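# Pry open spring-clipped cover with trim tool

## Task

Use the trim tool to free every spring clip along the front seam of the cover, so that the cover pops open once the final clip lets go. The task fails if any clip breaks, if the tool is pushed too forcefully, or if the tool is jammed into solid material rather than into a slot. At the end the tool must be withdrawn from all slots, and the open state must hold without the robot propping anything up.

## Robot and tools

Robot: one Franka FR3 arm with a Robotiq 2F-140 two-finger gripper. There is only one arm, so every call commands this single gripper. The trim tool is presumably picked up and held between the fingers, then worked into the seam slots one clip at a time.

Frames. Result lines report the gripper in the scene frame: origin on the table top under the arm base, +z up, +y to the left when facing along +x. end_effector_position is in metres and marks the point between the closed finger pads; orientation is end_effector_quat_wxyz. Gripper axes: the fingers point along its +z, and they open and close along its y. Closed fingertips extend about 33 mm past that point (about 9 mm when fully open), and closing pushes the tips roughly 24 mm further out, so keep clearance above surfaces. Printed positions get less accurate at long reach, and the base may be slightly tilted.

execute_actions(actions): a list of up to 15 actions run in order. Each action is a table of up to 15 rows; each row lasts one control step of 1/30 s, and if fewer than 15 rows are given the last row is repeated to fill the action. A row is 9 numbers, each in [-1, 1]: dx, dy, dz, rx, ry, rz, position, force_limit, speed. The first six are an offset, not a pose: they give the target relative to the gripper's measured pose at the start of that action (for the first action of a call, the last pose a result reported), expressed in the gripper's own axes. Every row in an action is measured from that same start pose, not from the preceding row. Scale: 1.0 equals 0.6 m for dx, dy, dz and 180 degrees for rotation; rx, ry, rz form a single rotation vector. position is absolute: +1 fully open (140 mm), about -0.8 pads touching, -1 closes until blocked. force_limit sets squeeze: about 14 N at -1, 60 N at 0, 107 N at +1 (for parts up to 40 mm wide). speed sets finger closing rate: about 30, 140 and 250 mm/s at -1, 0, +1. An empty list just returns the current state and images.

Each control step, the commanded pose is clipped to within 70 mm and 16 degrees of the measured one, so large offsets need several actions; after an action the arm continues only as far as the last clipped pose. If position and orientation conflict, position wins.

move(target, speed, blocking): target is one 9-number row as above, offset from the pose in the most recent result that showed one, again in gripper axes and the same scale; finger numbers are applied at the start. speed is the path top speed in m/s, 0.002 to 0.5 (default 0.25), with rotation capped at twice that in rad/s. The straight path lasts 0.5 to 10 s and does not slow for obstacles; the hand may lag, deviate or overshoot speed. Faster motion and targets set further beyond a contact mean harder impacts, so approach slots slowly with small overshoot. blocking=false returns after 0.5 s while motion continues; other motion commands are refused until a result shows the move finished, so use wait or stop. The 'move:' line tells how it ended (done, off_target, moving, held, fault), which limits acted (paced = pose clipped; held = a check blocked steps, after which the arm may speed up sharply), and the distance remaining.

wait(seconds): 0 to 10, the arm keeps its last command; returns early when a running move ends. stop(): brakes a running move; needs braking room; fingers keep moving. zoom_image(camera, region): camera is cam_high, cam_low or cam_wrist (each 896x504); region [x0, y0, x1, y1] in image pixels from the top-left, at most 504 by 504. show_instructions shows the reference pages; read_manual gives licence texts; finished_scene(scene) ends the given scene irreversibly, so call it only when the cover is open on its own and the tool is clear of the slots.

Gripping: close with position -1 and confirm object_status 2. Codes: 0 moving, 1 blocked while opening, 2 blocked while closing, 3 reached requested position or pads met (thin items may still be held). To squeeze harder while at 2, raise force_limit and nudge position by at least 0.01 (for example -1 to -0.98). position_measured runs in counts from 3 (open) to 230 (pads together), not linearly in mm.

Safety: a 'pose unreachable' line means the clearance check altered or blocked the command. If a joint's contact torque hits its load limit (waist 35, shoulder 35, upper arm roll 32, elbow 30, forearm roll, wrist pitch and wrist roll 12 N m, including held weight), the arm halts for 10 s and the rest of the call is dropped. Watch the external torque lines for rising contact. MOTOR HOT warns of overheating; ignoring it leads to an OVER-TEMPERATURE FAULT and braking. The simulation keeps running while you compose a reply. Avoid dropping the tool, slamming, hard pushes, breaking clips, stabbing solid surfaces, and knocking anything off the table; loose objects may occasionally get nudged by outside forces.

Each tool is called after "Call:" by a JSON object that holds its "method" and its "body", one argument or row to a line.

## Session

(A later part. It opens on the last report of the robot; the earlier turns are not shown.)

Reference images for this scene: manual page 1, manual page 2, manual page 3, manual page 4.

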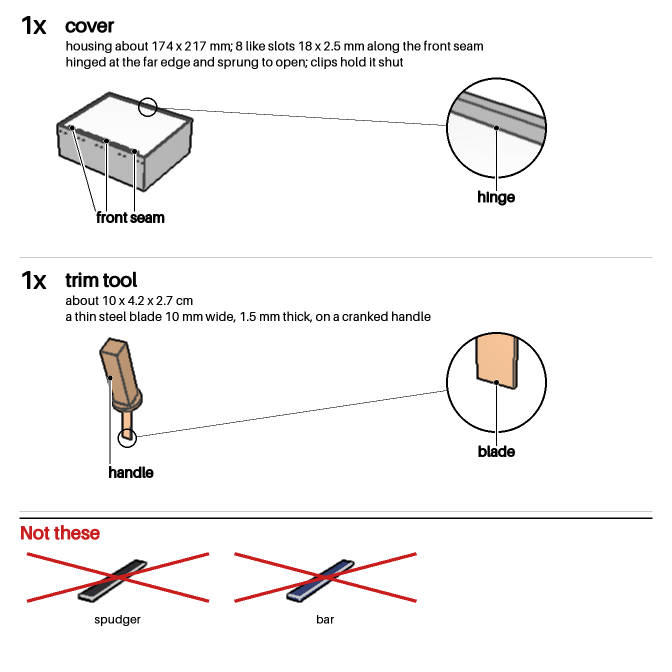

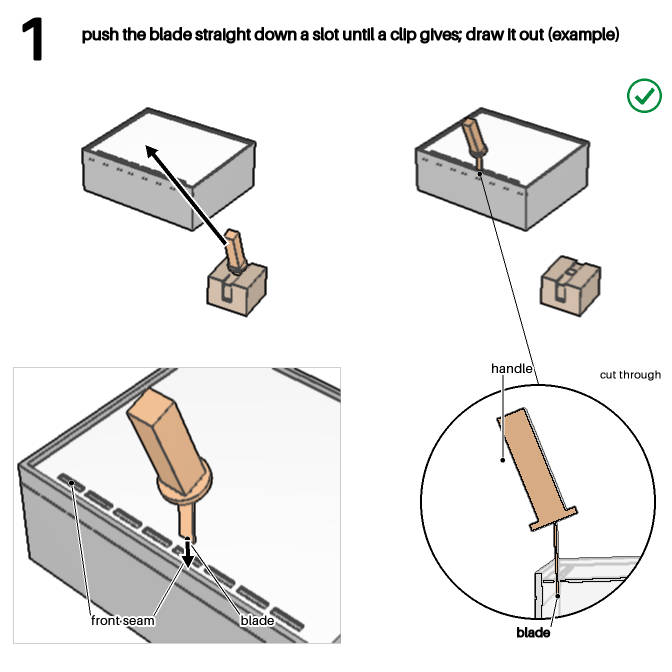

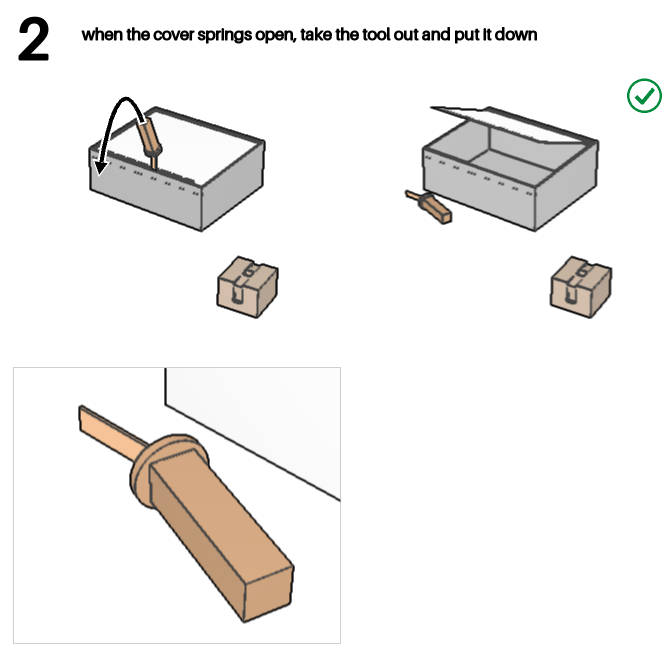

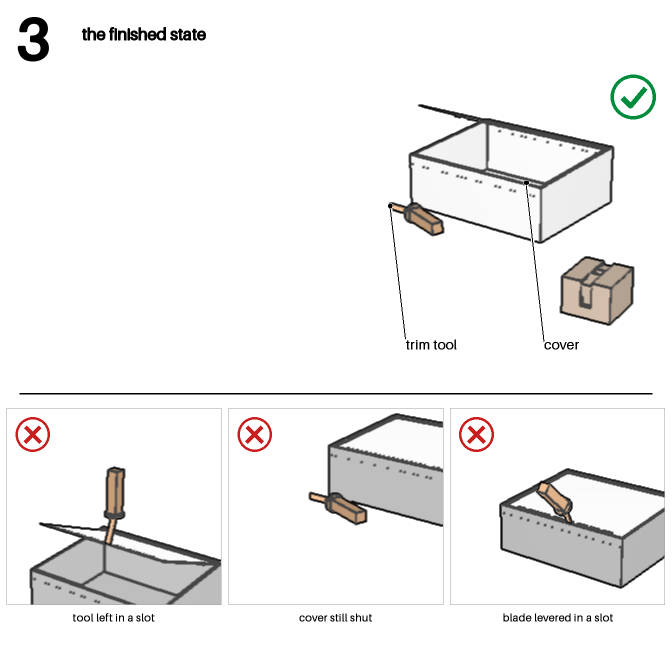

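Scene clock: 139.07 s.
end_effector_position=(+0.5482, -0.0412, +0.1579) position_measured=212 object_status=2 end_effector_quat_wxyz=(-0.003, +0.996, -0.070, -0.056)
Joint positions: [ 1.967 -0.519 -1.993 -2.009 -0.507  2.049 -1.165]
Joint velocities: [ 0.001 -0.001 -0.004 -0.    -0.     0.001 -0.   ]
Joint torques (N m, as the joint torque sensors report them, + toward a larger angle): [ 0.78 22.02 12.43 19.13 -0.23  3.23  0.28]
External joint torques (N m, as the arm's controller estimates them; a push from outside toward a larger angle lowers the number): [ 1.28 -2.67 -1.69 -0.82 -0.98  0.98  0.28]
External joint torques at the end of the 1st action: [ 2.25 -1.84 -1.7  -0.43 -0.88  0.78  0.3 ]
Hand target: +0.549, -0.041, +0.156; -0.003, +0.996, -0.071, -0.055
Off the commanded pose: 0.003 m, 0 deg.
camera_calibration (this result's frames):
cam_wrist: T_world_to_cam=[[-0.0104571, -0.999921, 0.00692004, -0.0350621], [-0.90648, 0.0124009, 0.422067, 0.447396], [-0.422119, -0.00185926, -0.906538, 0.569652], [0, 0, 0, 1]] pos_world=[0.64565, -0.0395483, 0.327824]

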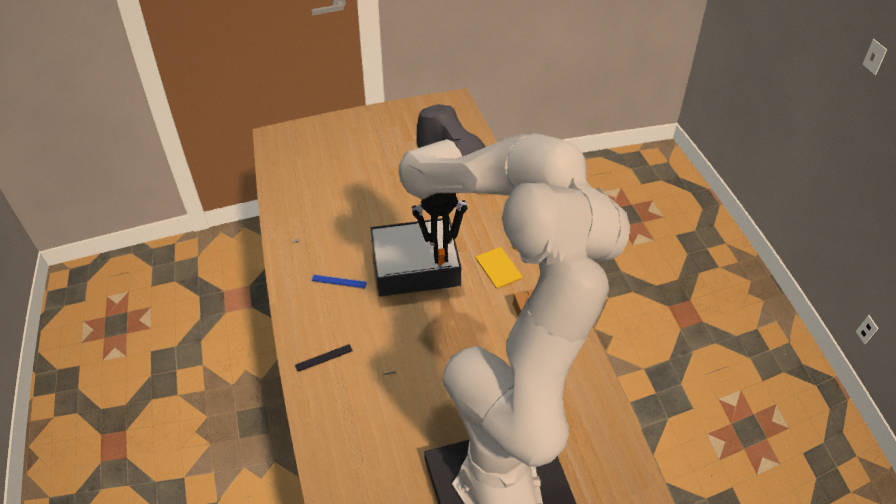

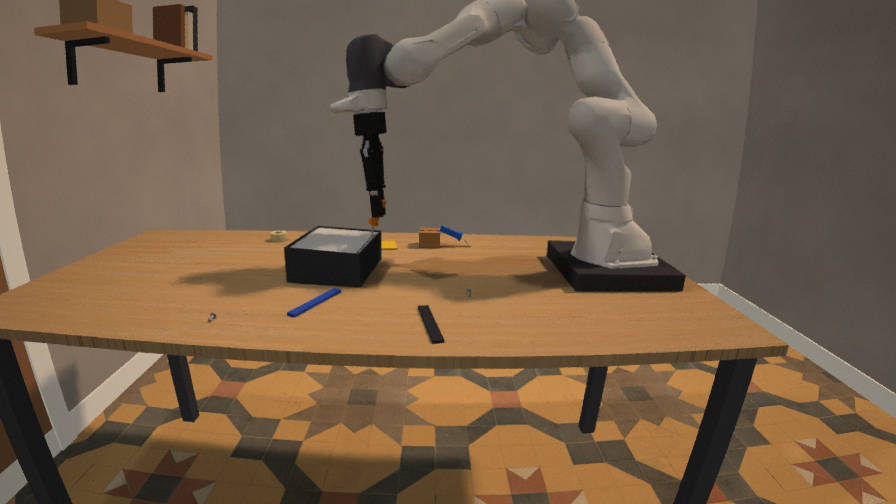

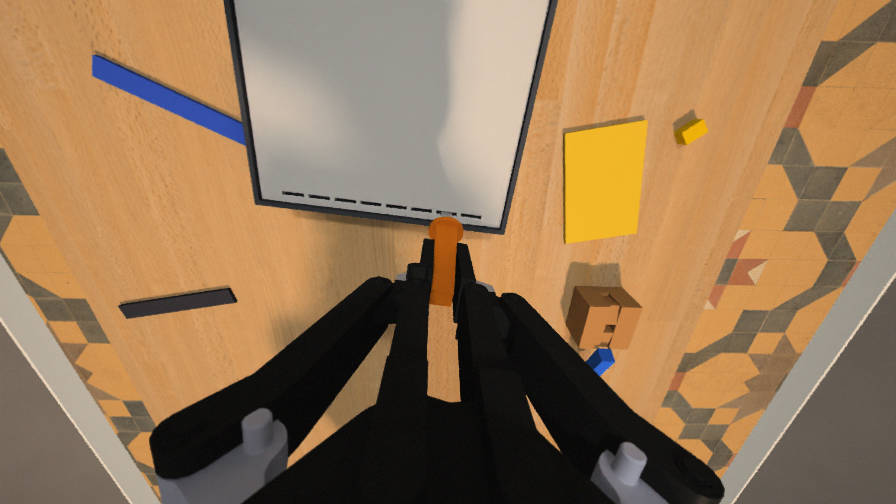

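Call:
{"method": "execute_actions", "body": {
  "actions": [
    [[0.0005,0.0001,0.0035,0,0.0003,0,-1,0.8,-0.6],[-0.0001,0.0002,0.004,0,0,0,-1,0.8,-0.6],[-0.0007,0.0003,0.0045,0,-0.0004,0,-1,0.8,-0.6],[-0.0013,0.0004,0.005,0,-0.0008,0,-1,0.8,-0.6],[-0.0019,0.0005,0.0055,0,-0.0011,0,-1,0.8,-0.6],[-0.0025,0.0006,0.006,0,-0.0015,0,-1,0.8,-0.6],[-0.0032,0.0008,0.0065,0,-0.0019,0,-1,0.8,-0.6],[-0.0038,0.0009,0.007,0,-0.0022,0,-1,0.8,-0.6],[-0.0045,0.001,0.0075,0,-0.0026,0,-1,0.8,-0.6]]
  ]
}}

Scene clock: 155.57 s.
end_effector_position=(+0.5482, -0.0412, +0.1578) position_measured=212 object_status=2 end_effector_quat_wxyz=(-0.003, +0.996, -0.070, -0.056)
Joint positions: [ 1.967 -0.519 -1.993 -2.009 -0.507  2.049 -1.165]
Joint velocities: [-0.     0.     0.     0.001 -0.001 -0.    -0.002]
Joint torques (N m, as the joint torque sensors report them, + toward a larger angle): [ 0.62 21.59 11.07 17.82  0.39  2.1   0.16]
External joint torques (N m, as the arm's controller estimates them; a push from outside toward a larger angle lowers the number): [ 1.16 -3.03 -2.92 -2.1  -0.36 -0.15  0.16]
Hand target: +0.545, -0.041, +0.154; -0.003, +0.996, -0.070, -0.060
Off the commanded pose: 0.005 m, 0 deg.
camera_calibration (this result's frames):
cam_wrist: T_world_to_cam=[[-0.0104136, -0.999922, 0.00694538, -0.0350735], [-0.906427, 0.0123724, 0.422181, 0.447343], [-0.422234, -0.00189905, -0.906485, 0.569598], [0, 0, 0, 1]] pos_world=[0.645622, -0.0395238, 0.327716]

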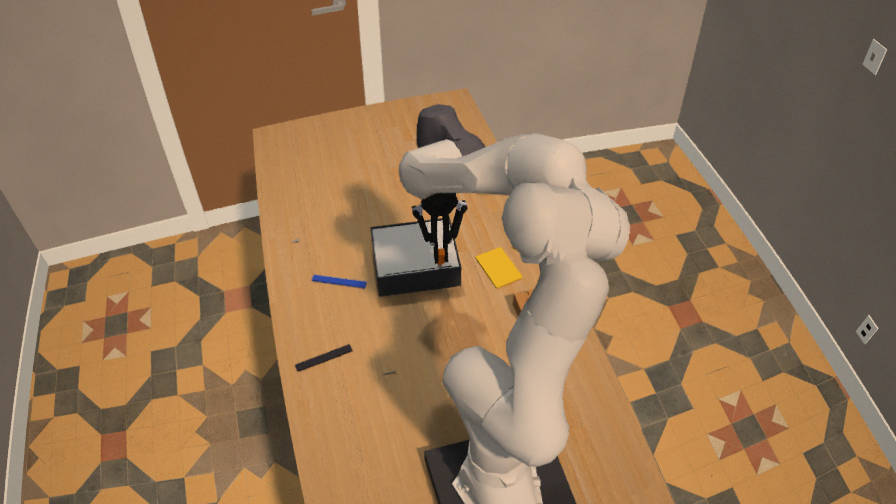

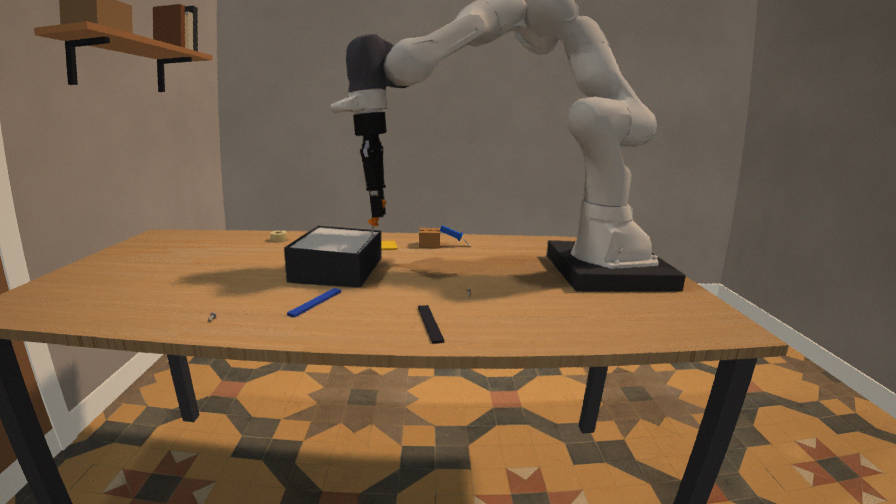

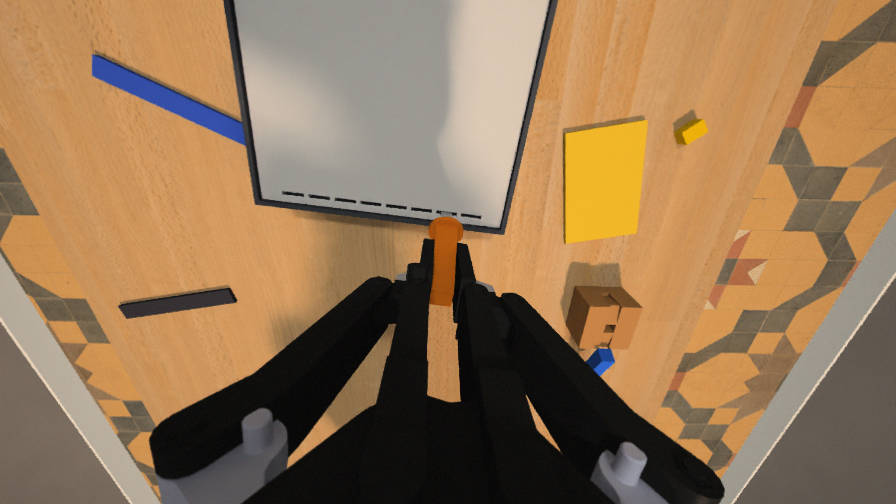

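Call:
{"method": "execute_actions", "body": {
  "actions": [
    [[-0.0045,0.001,0.0075,0,-0.0026,0,-1,0.8,-0.6],[-0.0048,0.001,0.0079,0,-0.0028,0,-1,0.8,-0.6],[-0.0051,0.0011,0.0083,0,-0.0029,0,-1,0.8,-0.6],[-0.0055,0.0011,0.0087,0,-0.0031,0,-1,0.8,-0.6],[-0.0058,0.0012,0.0091,0,-0.0033,0,-1,0.8,-0.6],[-0.0062,0.0012,0.0096,0,-0.0035,0,-1,0.8,-0.6],[-0.0065,0.0013,0.01,0,-0.0037,0,-1,0.8,-0.6]]
  ]
}}

Scene clock: 159.47 s.
end_effector_position=(+0.5481, -0.0412, +0.1578) position_measured=212 object_status=2 end_effector_quat_wxyz=(-0.003, +0.996, -0.070, -0.056)
Joint positions: [ 1.967 -0.519 -1.993 -2.009 -0.507  2.049 -1.165]
Joint velocities: [-0.     0.001  0.    -0.     0.001  0.001 -0.001]
Joint torques (N m, as the joint torque sensors report them, + toward a larger angle): [ 0.89 20.79 10.43 16.66  0.27  1.98  0.2 ]
External joint torques (N m, as the arm's controller estimates them; a push from outside toward a larger angle lowers the number): [ 1.35 -3.89 -3.64 -3.28 -0.48 -0.28  0.21]
Hand target: +0.544, -0.041, +0.152; -0.003, +0.996, -0.070, -0.062
Off the commanded pose: 0.007 m, 1 deg.
camera_calibration (this result's frames):
cam_wrist: T_world_to_cam=[[-0.0103755, -0.999922, 0.00696512, -0.035088], [-0.90636, 0.0123465, 0.422325, 0.447249], [-0.422378, -0.00193106, -0.906418, 0.569572], [0, 0, 0, 1]] pos_world=[0.64558, -0.0395074, 0.32763]

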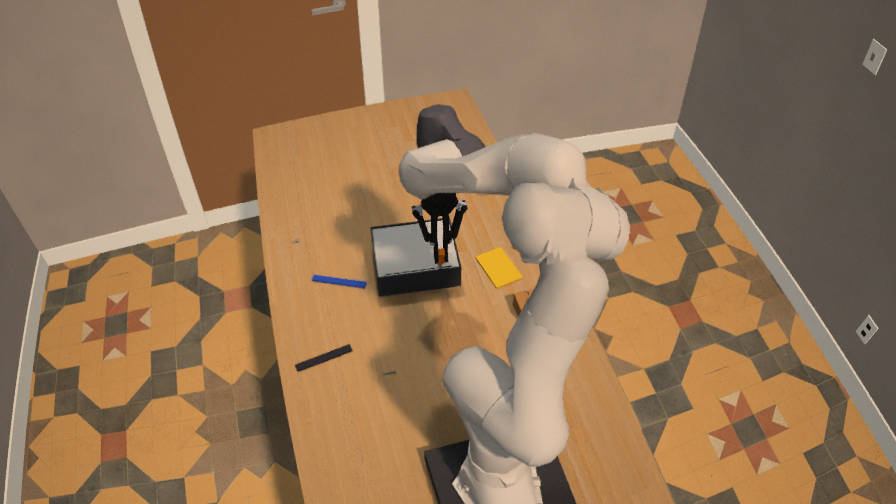

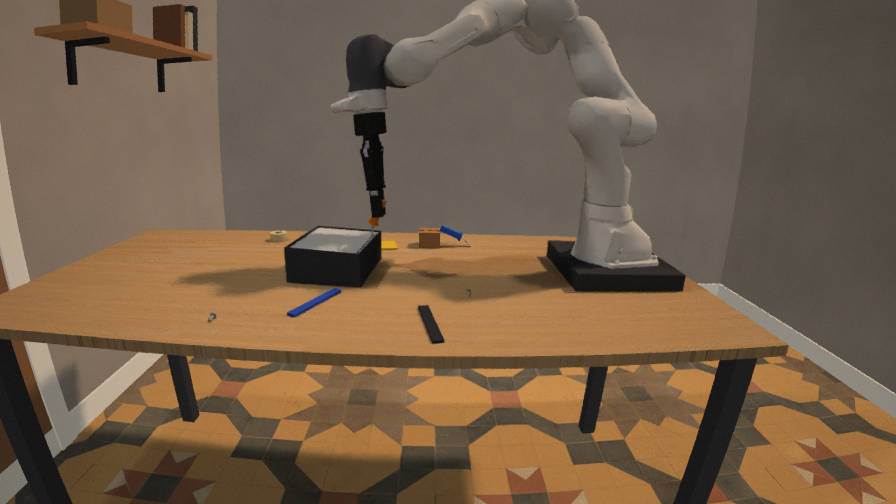

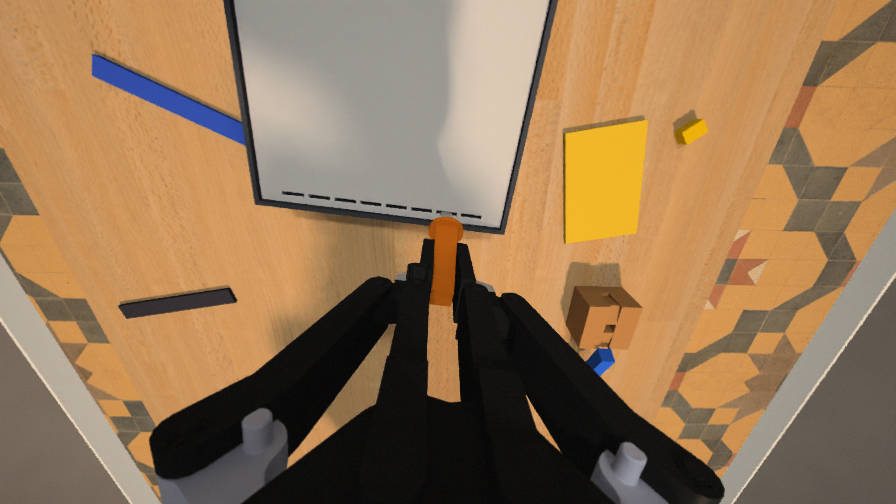

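~8.6 N. Add another ~3 N.

Call:
{"method": "execute_actions", "body": {
  "actions": [
    [[-0.0065,0.0013,0.01,0,-0.0037,0,-1,0.8,-0.6],[-0.0068,0.0013,0.0104,0,-0.0039,0,-1,0.8,-0.6],[-0.0071,0.0014,0.0108,0,-0.004,0,-1,0.8,-0.6],[-0.0075,0.0014,0.0112,0,-0.0042,0,-1,0.8,-0.6],[-0.0078,0.0015,0.0116,0,-0.0044,0,-1,0.8,-0.6],[-0.0082,0.0015,0.0121,0,-0.0046,0,-1,0.8,-0.6],[-0.0085,0.0016,0.0125,0,-0.0048,0,-1,0.8,-0.6]]
  ]
}}

Scene clock: 162.20 s.
end_effector_position=(+0.5480, -0.0414, +0.1562) position_measured=212 object_status=2 end_effector_quat_wxyz=(-0.003, +0.996, -0.071, -0.056)
Joint positions: [ 1.969 -0.52  -1.997 -2.011 -0.507  2.053 -1.165]
Joint velocities: [ 0.004 -0.001 -0.005 -0.002 -0.001  0.003  0.001]
Joint torques (N m, as the joint torque sensors report them, + toward a larger angle): [ 0.55 21.33 11.18 16.65  0.58  1.28  0.16]
External joint torques (N m, as the arm's controller estimates them; a push from outside toward a larger angle lowers the number): [ 0.86 -3.42 -2.99 -3.15 -0.18 -0.98  0.16]
Hand target: +0.542, -0.041, +0.151; -0.003, +0.995, -0.070, -0.064
Off the commanded pose: 0.008 m, 1 deg.
camera_calibration (this result's frames):
cam_wrist: T_world_to_cam=[[-0.0114246, -0.999918, 0.00577116, -0.034535], [-0.906372, 0.012793, 0.422288, 0.447857], [-0.422327, -0.000406358, -0.906443, 0.568091], [0, 0, 0, 1]] pos_world=[0.64545, -0.0400308, 0.326017]

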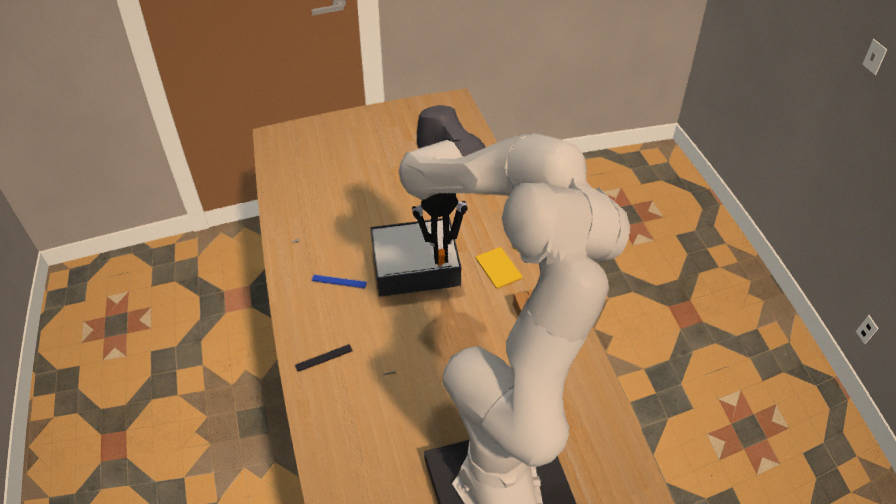

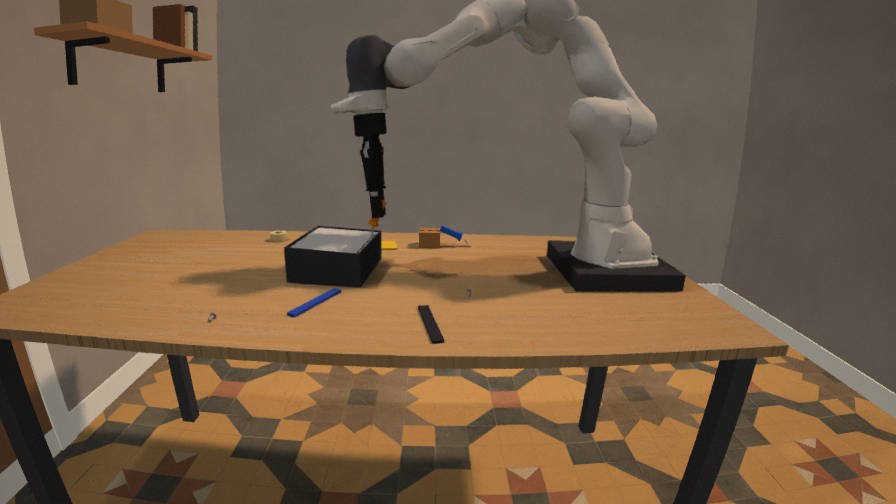

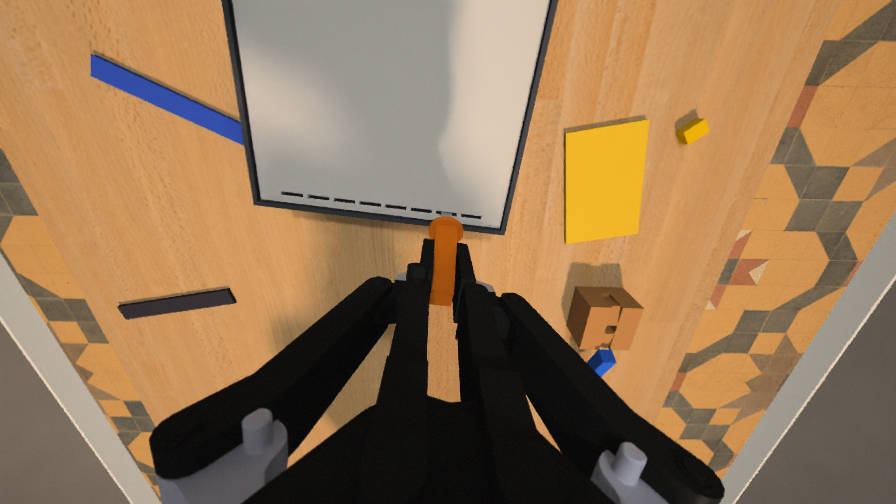

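Call:
{"method": "execute_actions", "body": {
  "actions": []
}}

Scene clock: 163.17 s.
end_effector_position=(+0.5480, -0.0414, +0.1560) position_measured=212 object_status=2 end_effector_quat_wxyz=(-0.003, +0.996, -0.071, -0.056)
Joint positions: [ 1.969 -0.52  -1.998 -2.011 -0.507  2.054 -1.165]
Joint velocities: [-0.     0.    -0.    -0.001  0.     0.001 -0.001]
Joint torques (N m, as the joint torque sensors report them, + toward a larger angle): [ 0.67 21.52 11.36 16.61  0.55  1.28  0.15]
External joint torques (N m, as the arm's controller estimates them; a push from outside toward a larger angle lowers the number): [ 1.05 -3.2  -2.73 -3.16 -0.2  -0.97  0.16]
Hand target: +0.542, -0.041, +0.151; -0.003, +0.995, -0.070, -0.064
Off the commanded pose: 0.008 m, 1 deg.
camera_calibration (this result's frames):
cam_wrist: T_world_to_cam=[[-0.0114947, -0.999918, 0.00572776, -0.0345048], [-0.906407, 0.0128383, 0.422211, 0.447963], [-0.42225, -0.000338474, -0.906479, 0.567915], [0, 0, 0, 1]] pos_world=[0.645442, -0.0400608, 0.325866]

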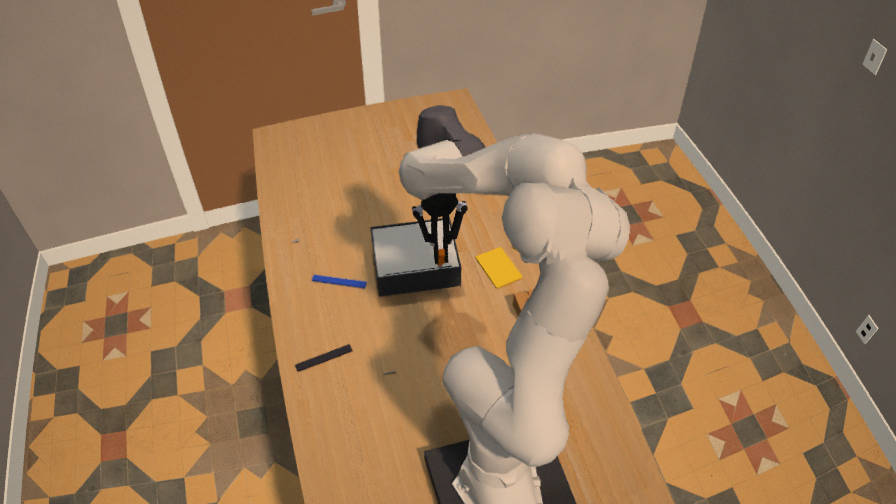

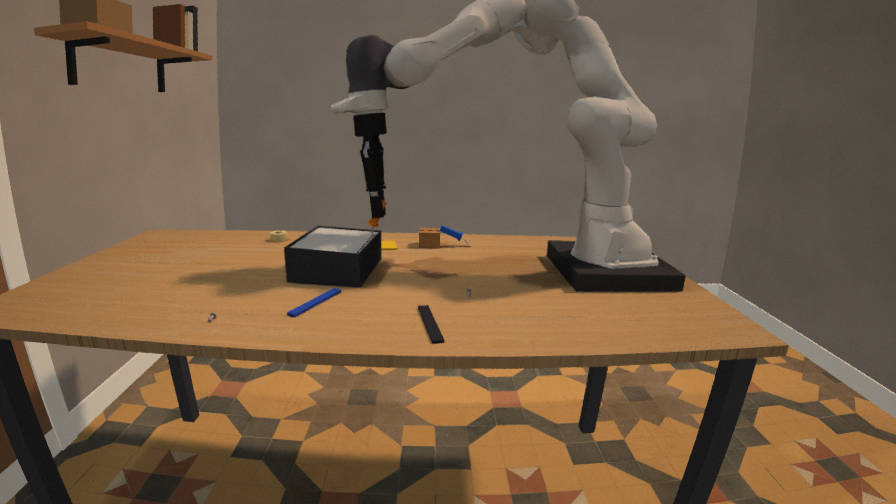

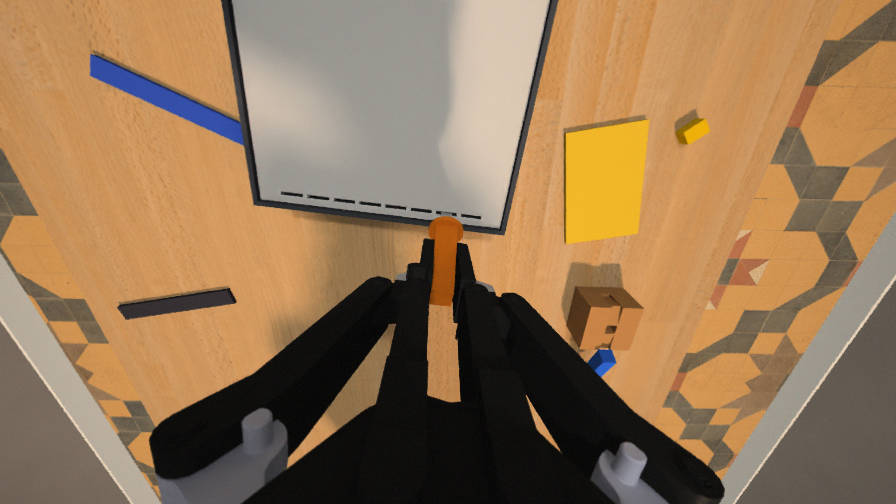

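Call:
{"method": "move", "body": {
  "target": [-0.0045,0,-0.0235,0,0,0,-1,0.8,-0.6],
  "speed": 0.03
}}

Call:
{"method": "move", "body": {
  "target": [0,-0.039,0,0,0,0,-1,0.8,-0.6],
  "speed": 0.04
}}

Call:
{"method": "zoom_image", "body": {
  "camera": "cam_wrist",
  "region": [425,195,470,225]
}}

Scene clock: 165.93 s.
end_effector_position=(+0.5478, -0.0412, +0.1688) position_measured=212 object_status=2 end_effector_quat_wxyz=(-0.003, +0.996, -0.073, -0.055)
Joint positions: [ 1.943 -0.504 -1.965 -2.006 -0.493  2.034 -1.168]
Joint velocities: [-0.008 -0.002  0.01  -0.    -0.001 -0.013 -0.002]
Joint torques (N m, as the joint torque sensors report them, + toward a larger angle): [-0.96 23.81 16.48 21.46  1.76  1.56 -0.2 ]
External joint torques (N m, as the arm's controller estimates them; a push from outside toward a larger angle lowers the number): [-0.62  0.21  2.64  1.38  1.01 -0.69 -0.2 ]
Hand target: +0.547, -0.041, +0.170; -0.003, +0.996, -0.071, -0.056
Off the commanded pose: 0.002 m, 0 deg.
move: done
camera_calibration (this result's frames):
cam_wrist: T_world_to_cam=[[-0.0151787, -0.999858, 0.00725896, -0.0326265], [-0.907653, 0.0168237, 0.419383, 0.443684], [-0.419446, -0.000222929, -0.90778, 0.578107], [0, 0, 0, 1]] pos_world=[0.644701, -0.0399574, 0.338957]

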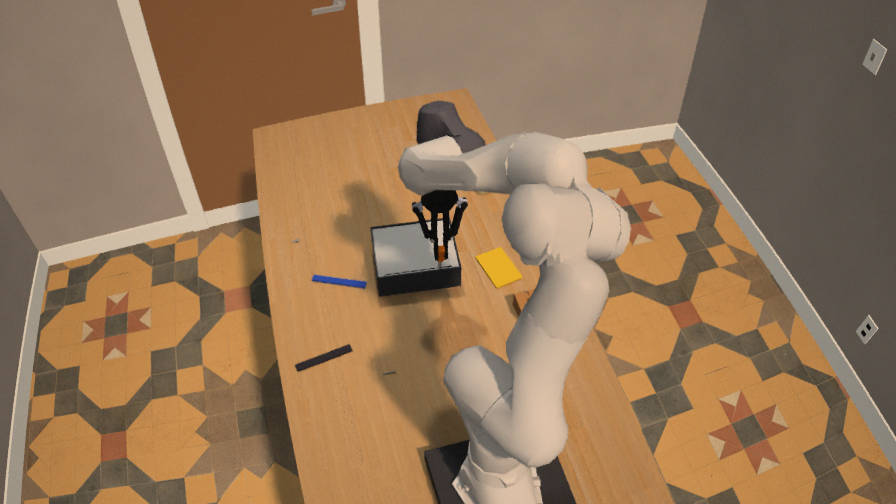

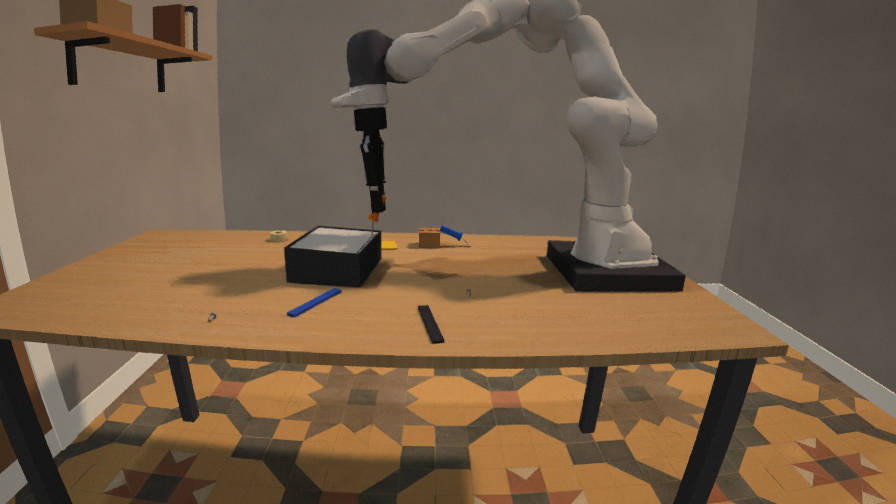

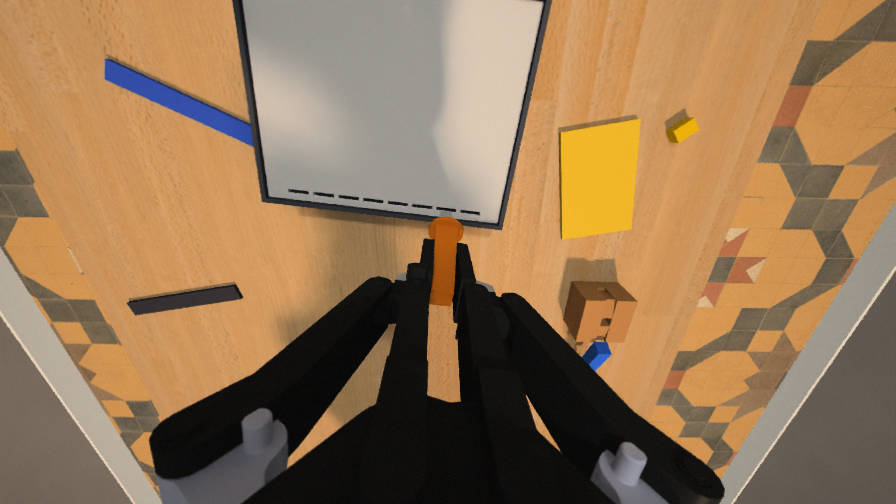

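Scene clock: 166.83 s.
end_effector_position=(+0.5507, -0.0189, +0.1691) position_measured=212 object_status=2 end_effector_quat_wxyz=(-0.001, +0.996, -0.065, -0.054)
Joint positions: [ 1.989 -0.504 -1.97  -2.002 -0.492  2.034 -1.143]
Joint velocities: [-0.     0.    -0.006  0.001 -0.001 -0.001  0.018]
Joint torques (N m, as the joint torque sensors report them, + toward a larger angle): [ 0.58 22.62 13.71 21.91  1.94  2.25  0.45]
External joint torques (N m, as the arm's controller estimates them; a push from outside toward a larger angle lowers the number): [ 0.89 -1.3  -0.29  1.75  1.18 -0.02  0.45]
Hand target: +0.551, -0.018, +0.169; -0.003, +0.996, -0.073, -0.055
Off the commanded pose: 0.001 m, 1 deg.
move: done
camera_calibration (this result's frames):
cam_wrist: T_world_to_cam=[[-0.00014268, -0.999944, 0.0105695, -0.0190454], [-0.908257, 0.00455202, 0.418389, 0.446096], [-0.418413, -0.00954016, -0.908207, 0.578971], [0, 0, 0, 1]] pos_world=[0.647416, -0.0155515, 0.339386]

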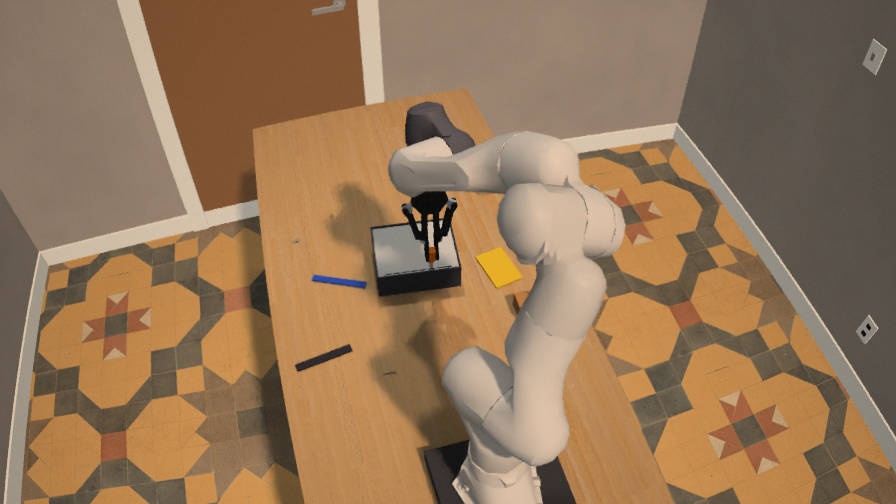

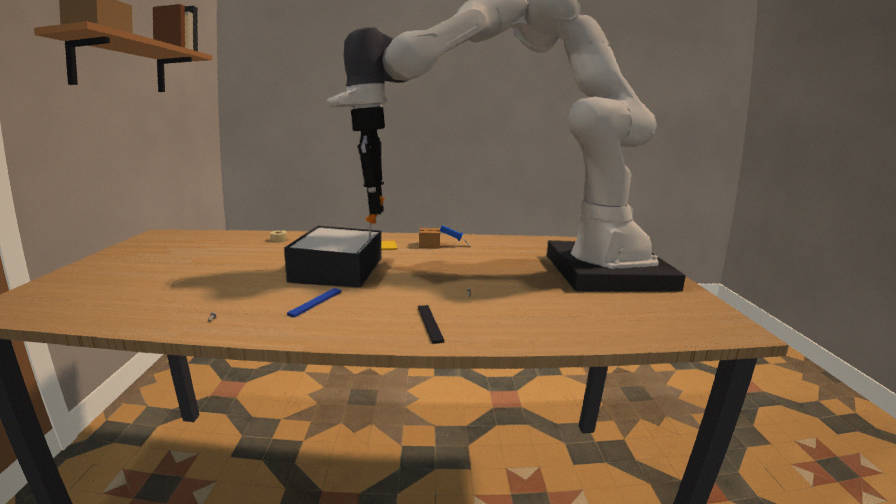

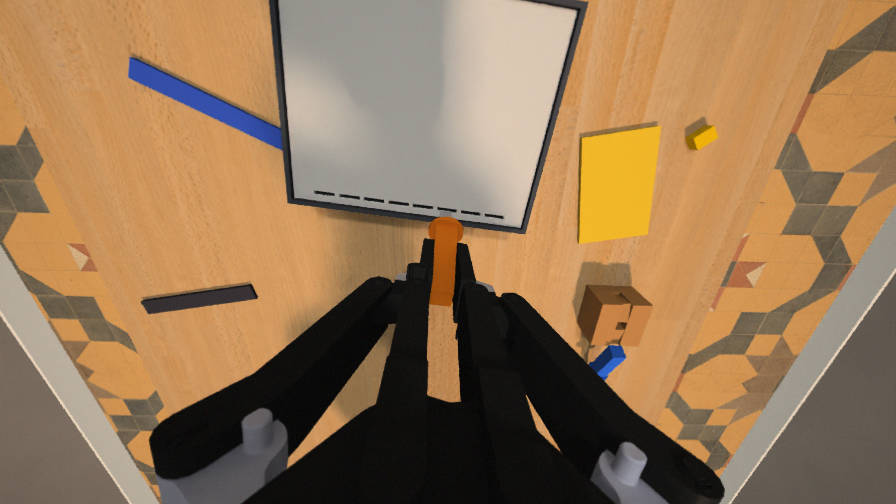

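Region (425, 195, 470, 225) of cam_wrist's 896x504 image, scaled by 11.200, with more detail than that image has.

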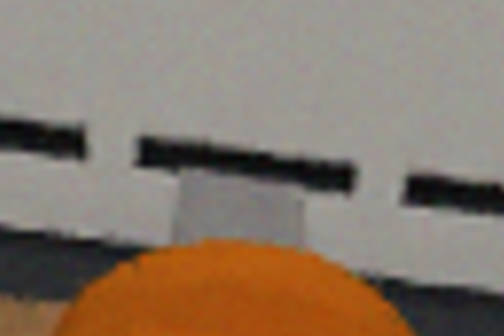

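Call:
{"method": "execute_actions", "body": {
  "actions": [
    [[0.0016,-0.0003,0.001,0.0013,0,0.005,-1,0.8,-0.6],[0.0018,-0.0003,0.002,0.0013,0,0.005,-1,0.8,-0.6],[0.002,-0.0003,0.003,0.0013,0,0.005,-1,0.8,-0.6],[0.0022,-0.0003,0.004,0.0013,0,0.005,-1,0.8,-0.6],[0.0024,-0.0003,0.005,0.0013,0,0.005,-1,0.8,-0.6],[0.0026,-0.0003,0.006,0.0013,0,0.005,-1,0.8,-0.6],[0.0028,-0.0003,0.0071,0.0013,0,0.005,-1,0.8,-0.6]]
  ]
}}

Call:
{"method": "zoom_image", "body": {
  "camera": "cam_wrist",
  "region": [425,195,470,225]
}}

Scene clock: 171.43 s.
end_effector_position=(+0.5508, -0.0192, +0.1657) position_measured=212 object_status=2 end_effector_quat_wxyz=(-0.002, +0.996, -0.071, -0.055)
Joint positions: [ 1.997 -0.508 -1.981 -2.001 -0.492  2.038 -1.134]
Joint velocities: [ 0.006  0.    -0.005 -0.    -0.     0.005  0.002]
Joint torques (N m, as the joint torque sensors report them, + toward a larger angle): [ 0.96 22.54 13.2  20.56  0.46  2.65  0.45]
External joint torques (N m, as the arm's controller estimates them; a push from outside toward a larger angle lowers the number): [ 1.36 -1.75 -0.78  0.41 -0.3   0.39  0.45]
Hand target: +0.552, -0.019, +0.165; -0.002, +0.996, -0.073, -0.054
Off the commanded pose: 0.002 m, 0 deg.
camera_calibration (this result's frames):
cam_wrist: T_world_to_cam=[[-0.0108831, -0.999905, 0.0084742, -0.0130637], [-0.90709, 0.0134385, 0.420722, 0.446751], [-0.420796, -0.00310811, -0.90715, 0.577155], [0, 0, 0, 1]] pos_world=[0.647966, -0.0172722, 0.335719]

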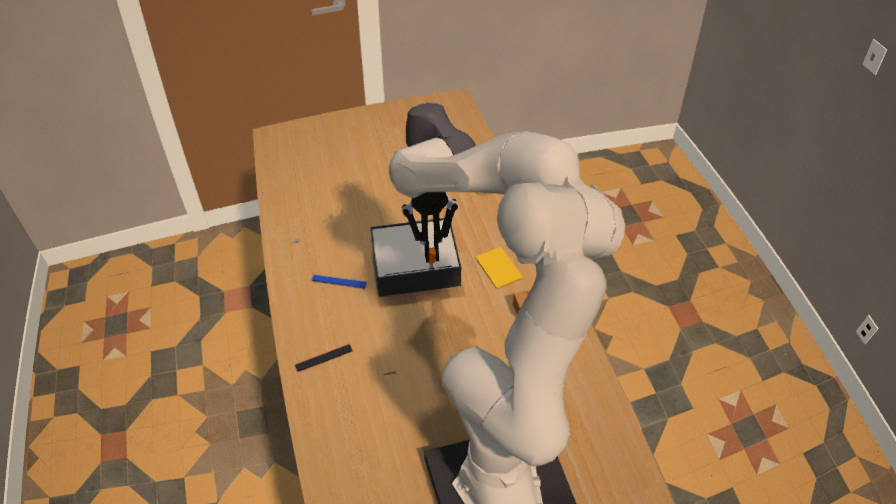

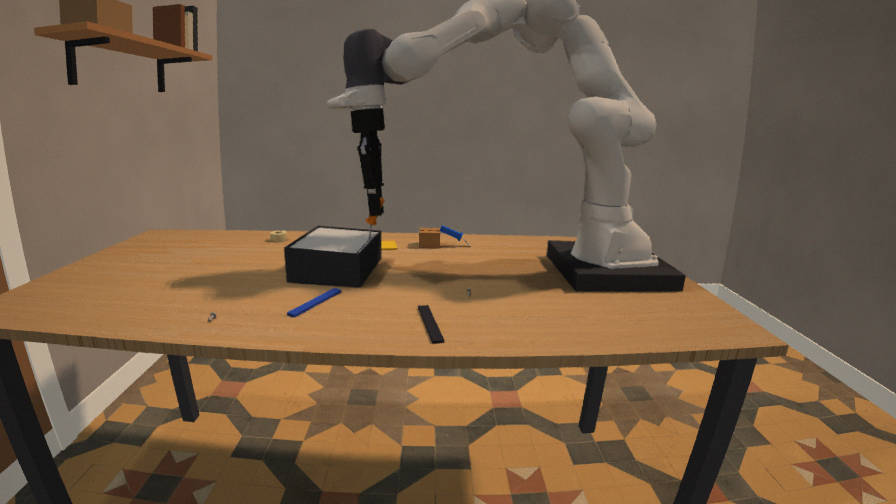

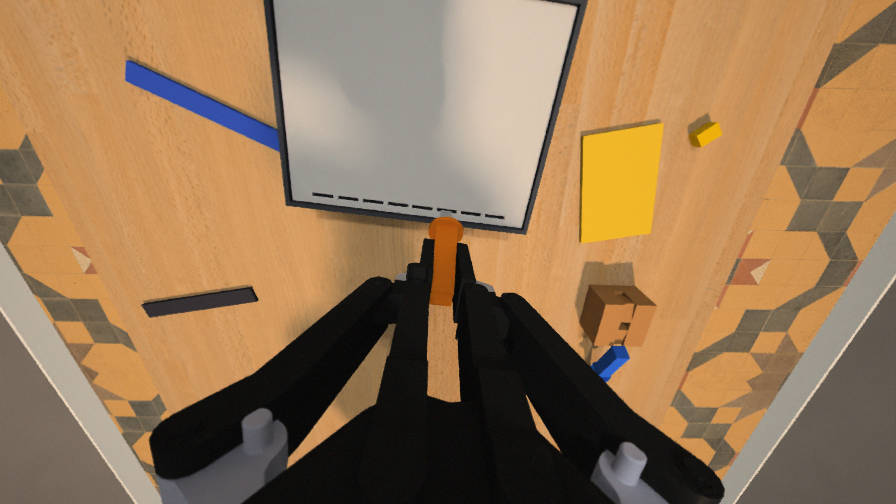

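Region (425, 195, 470, 225) of cam_wrist's 896x504 image, scaled by 11.200, with more detail than that image has.

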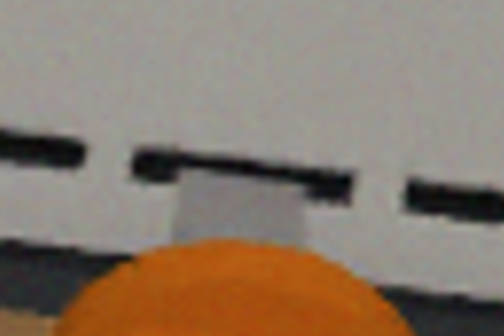

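Call:
{"method": "execute_actions", "body": {
  "actions": [
    [[0.002,-0.0003,0.0017,0,0.0008,0,-1,0.8,-0.6],[0.0021,-0.0003,0.0025,0,0.0008,0,-1,0.8,-0.6],[0.0022,-0.0003,0.0033,0,0.0008,0,-1,0.8,-0.6],[0.0023,-0.0003,0.0041,0,0.0008,0,-1,0.8,-0.6],[0.0024,-0.0003,0.0049,0,0.0008,0,-1,0.8,-0.6],[0.0025,-0.0003,0.0057,0,0.0008,0,-1,0.8,-0.6],[0.0026,-0.0003,0.0065,0,0.0008,0,-1,0.8,-0.6]]
  ]
}}

Scene clock: 175.37 s.
end_effector_position=(+0.5512, -0.0192, +0.1631) position_measured=212 object_status=2 end_effector_quat_wxyz=(-0.002, +0.996, -0.071, -0.055)
Joint positions: [ 2.004 -0.511 -1.989 -2.002 -0.493  2.043 -1.134]
Joint velocities: [ 0.005  0.001 -0.004 -0.    -0.     0.004  0.   ]
Joint torques (N m, as the joint torque sensors report them, + toward a larger angle): [ 0.89 22.79 12.08 19.89 -0.02  2.85  0.25]
External joint torques (N m, as the arm's controller estimates them; a push from outside toward a larger angle lowers the number): [ 1.19 -1.85 -2.01 -0.2  -0.78  0.58  0.25]
Hand target: +0.552, -0.019, +0.162; -0.002, +0.996, -0.071, -0.054
Off the commanded pose: 0.002 m, 0 deg.
camera_calibration (this result's frames):
cam_wrist: T_world_to_cam=[[-0.0109699, -0.999908, 0.00796801, -0.0129566], [-0.907111, 0.0133041, 0.420681, 0.44823], [-0.420748, -0.00261306, -0.907174, 0.574933], [0, 0, 0, 1]] pos_world=[0.648354, -0.0174163, 0.333106]

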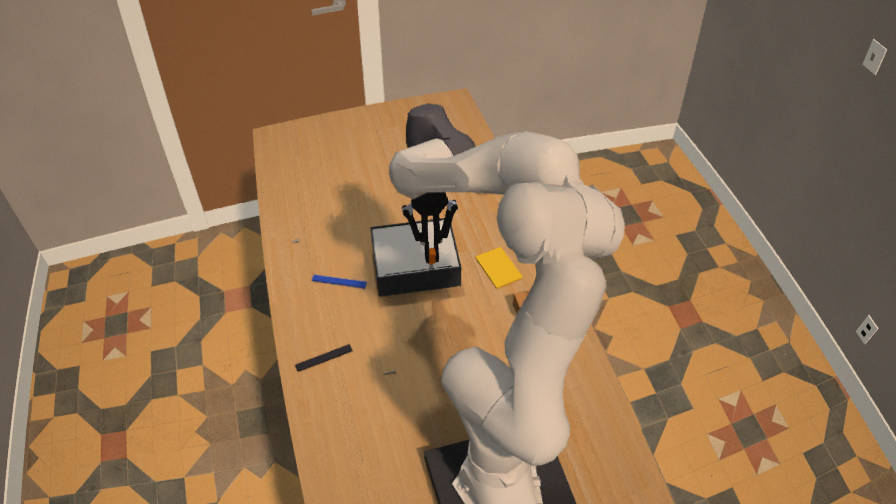

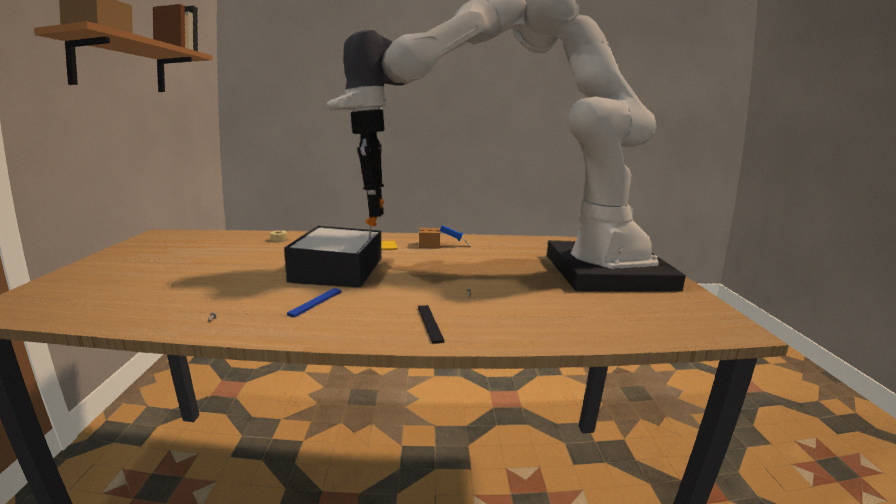

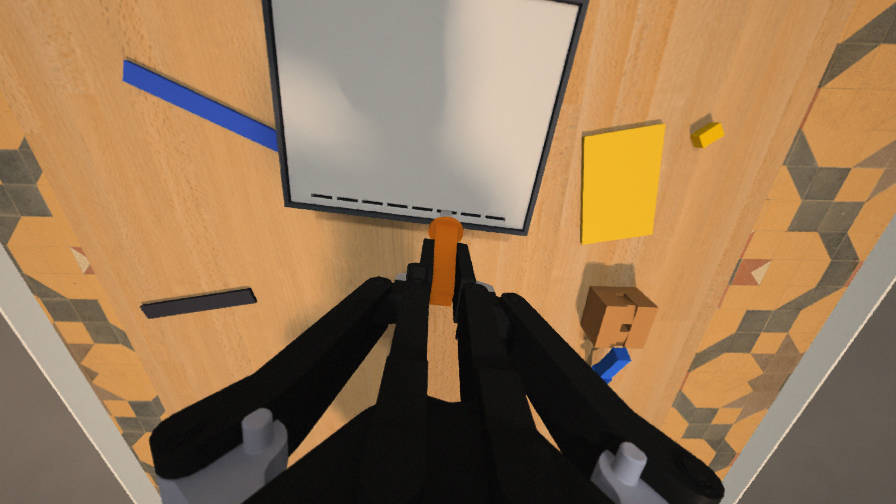

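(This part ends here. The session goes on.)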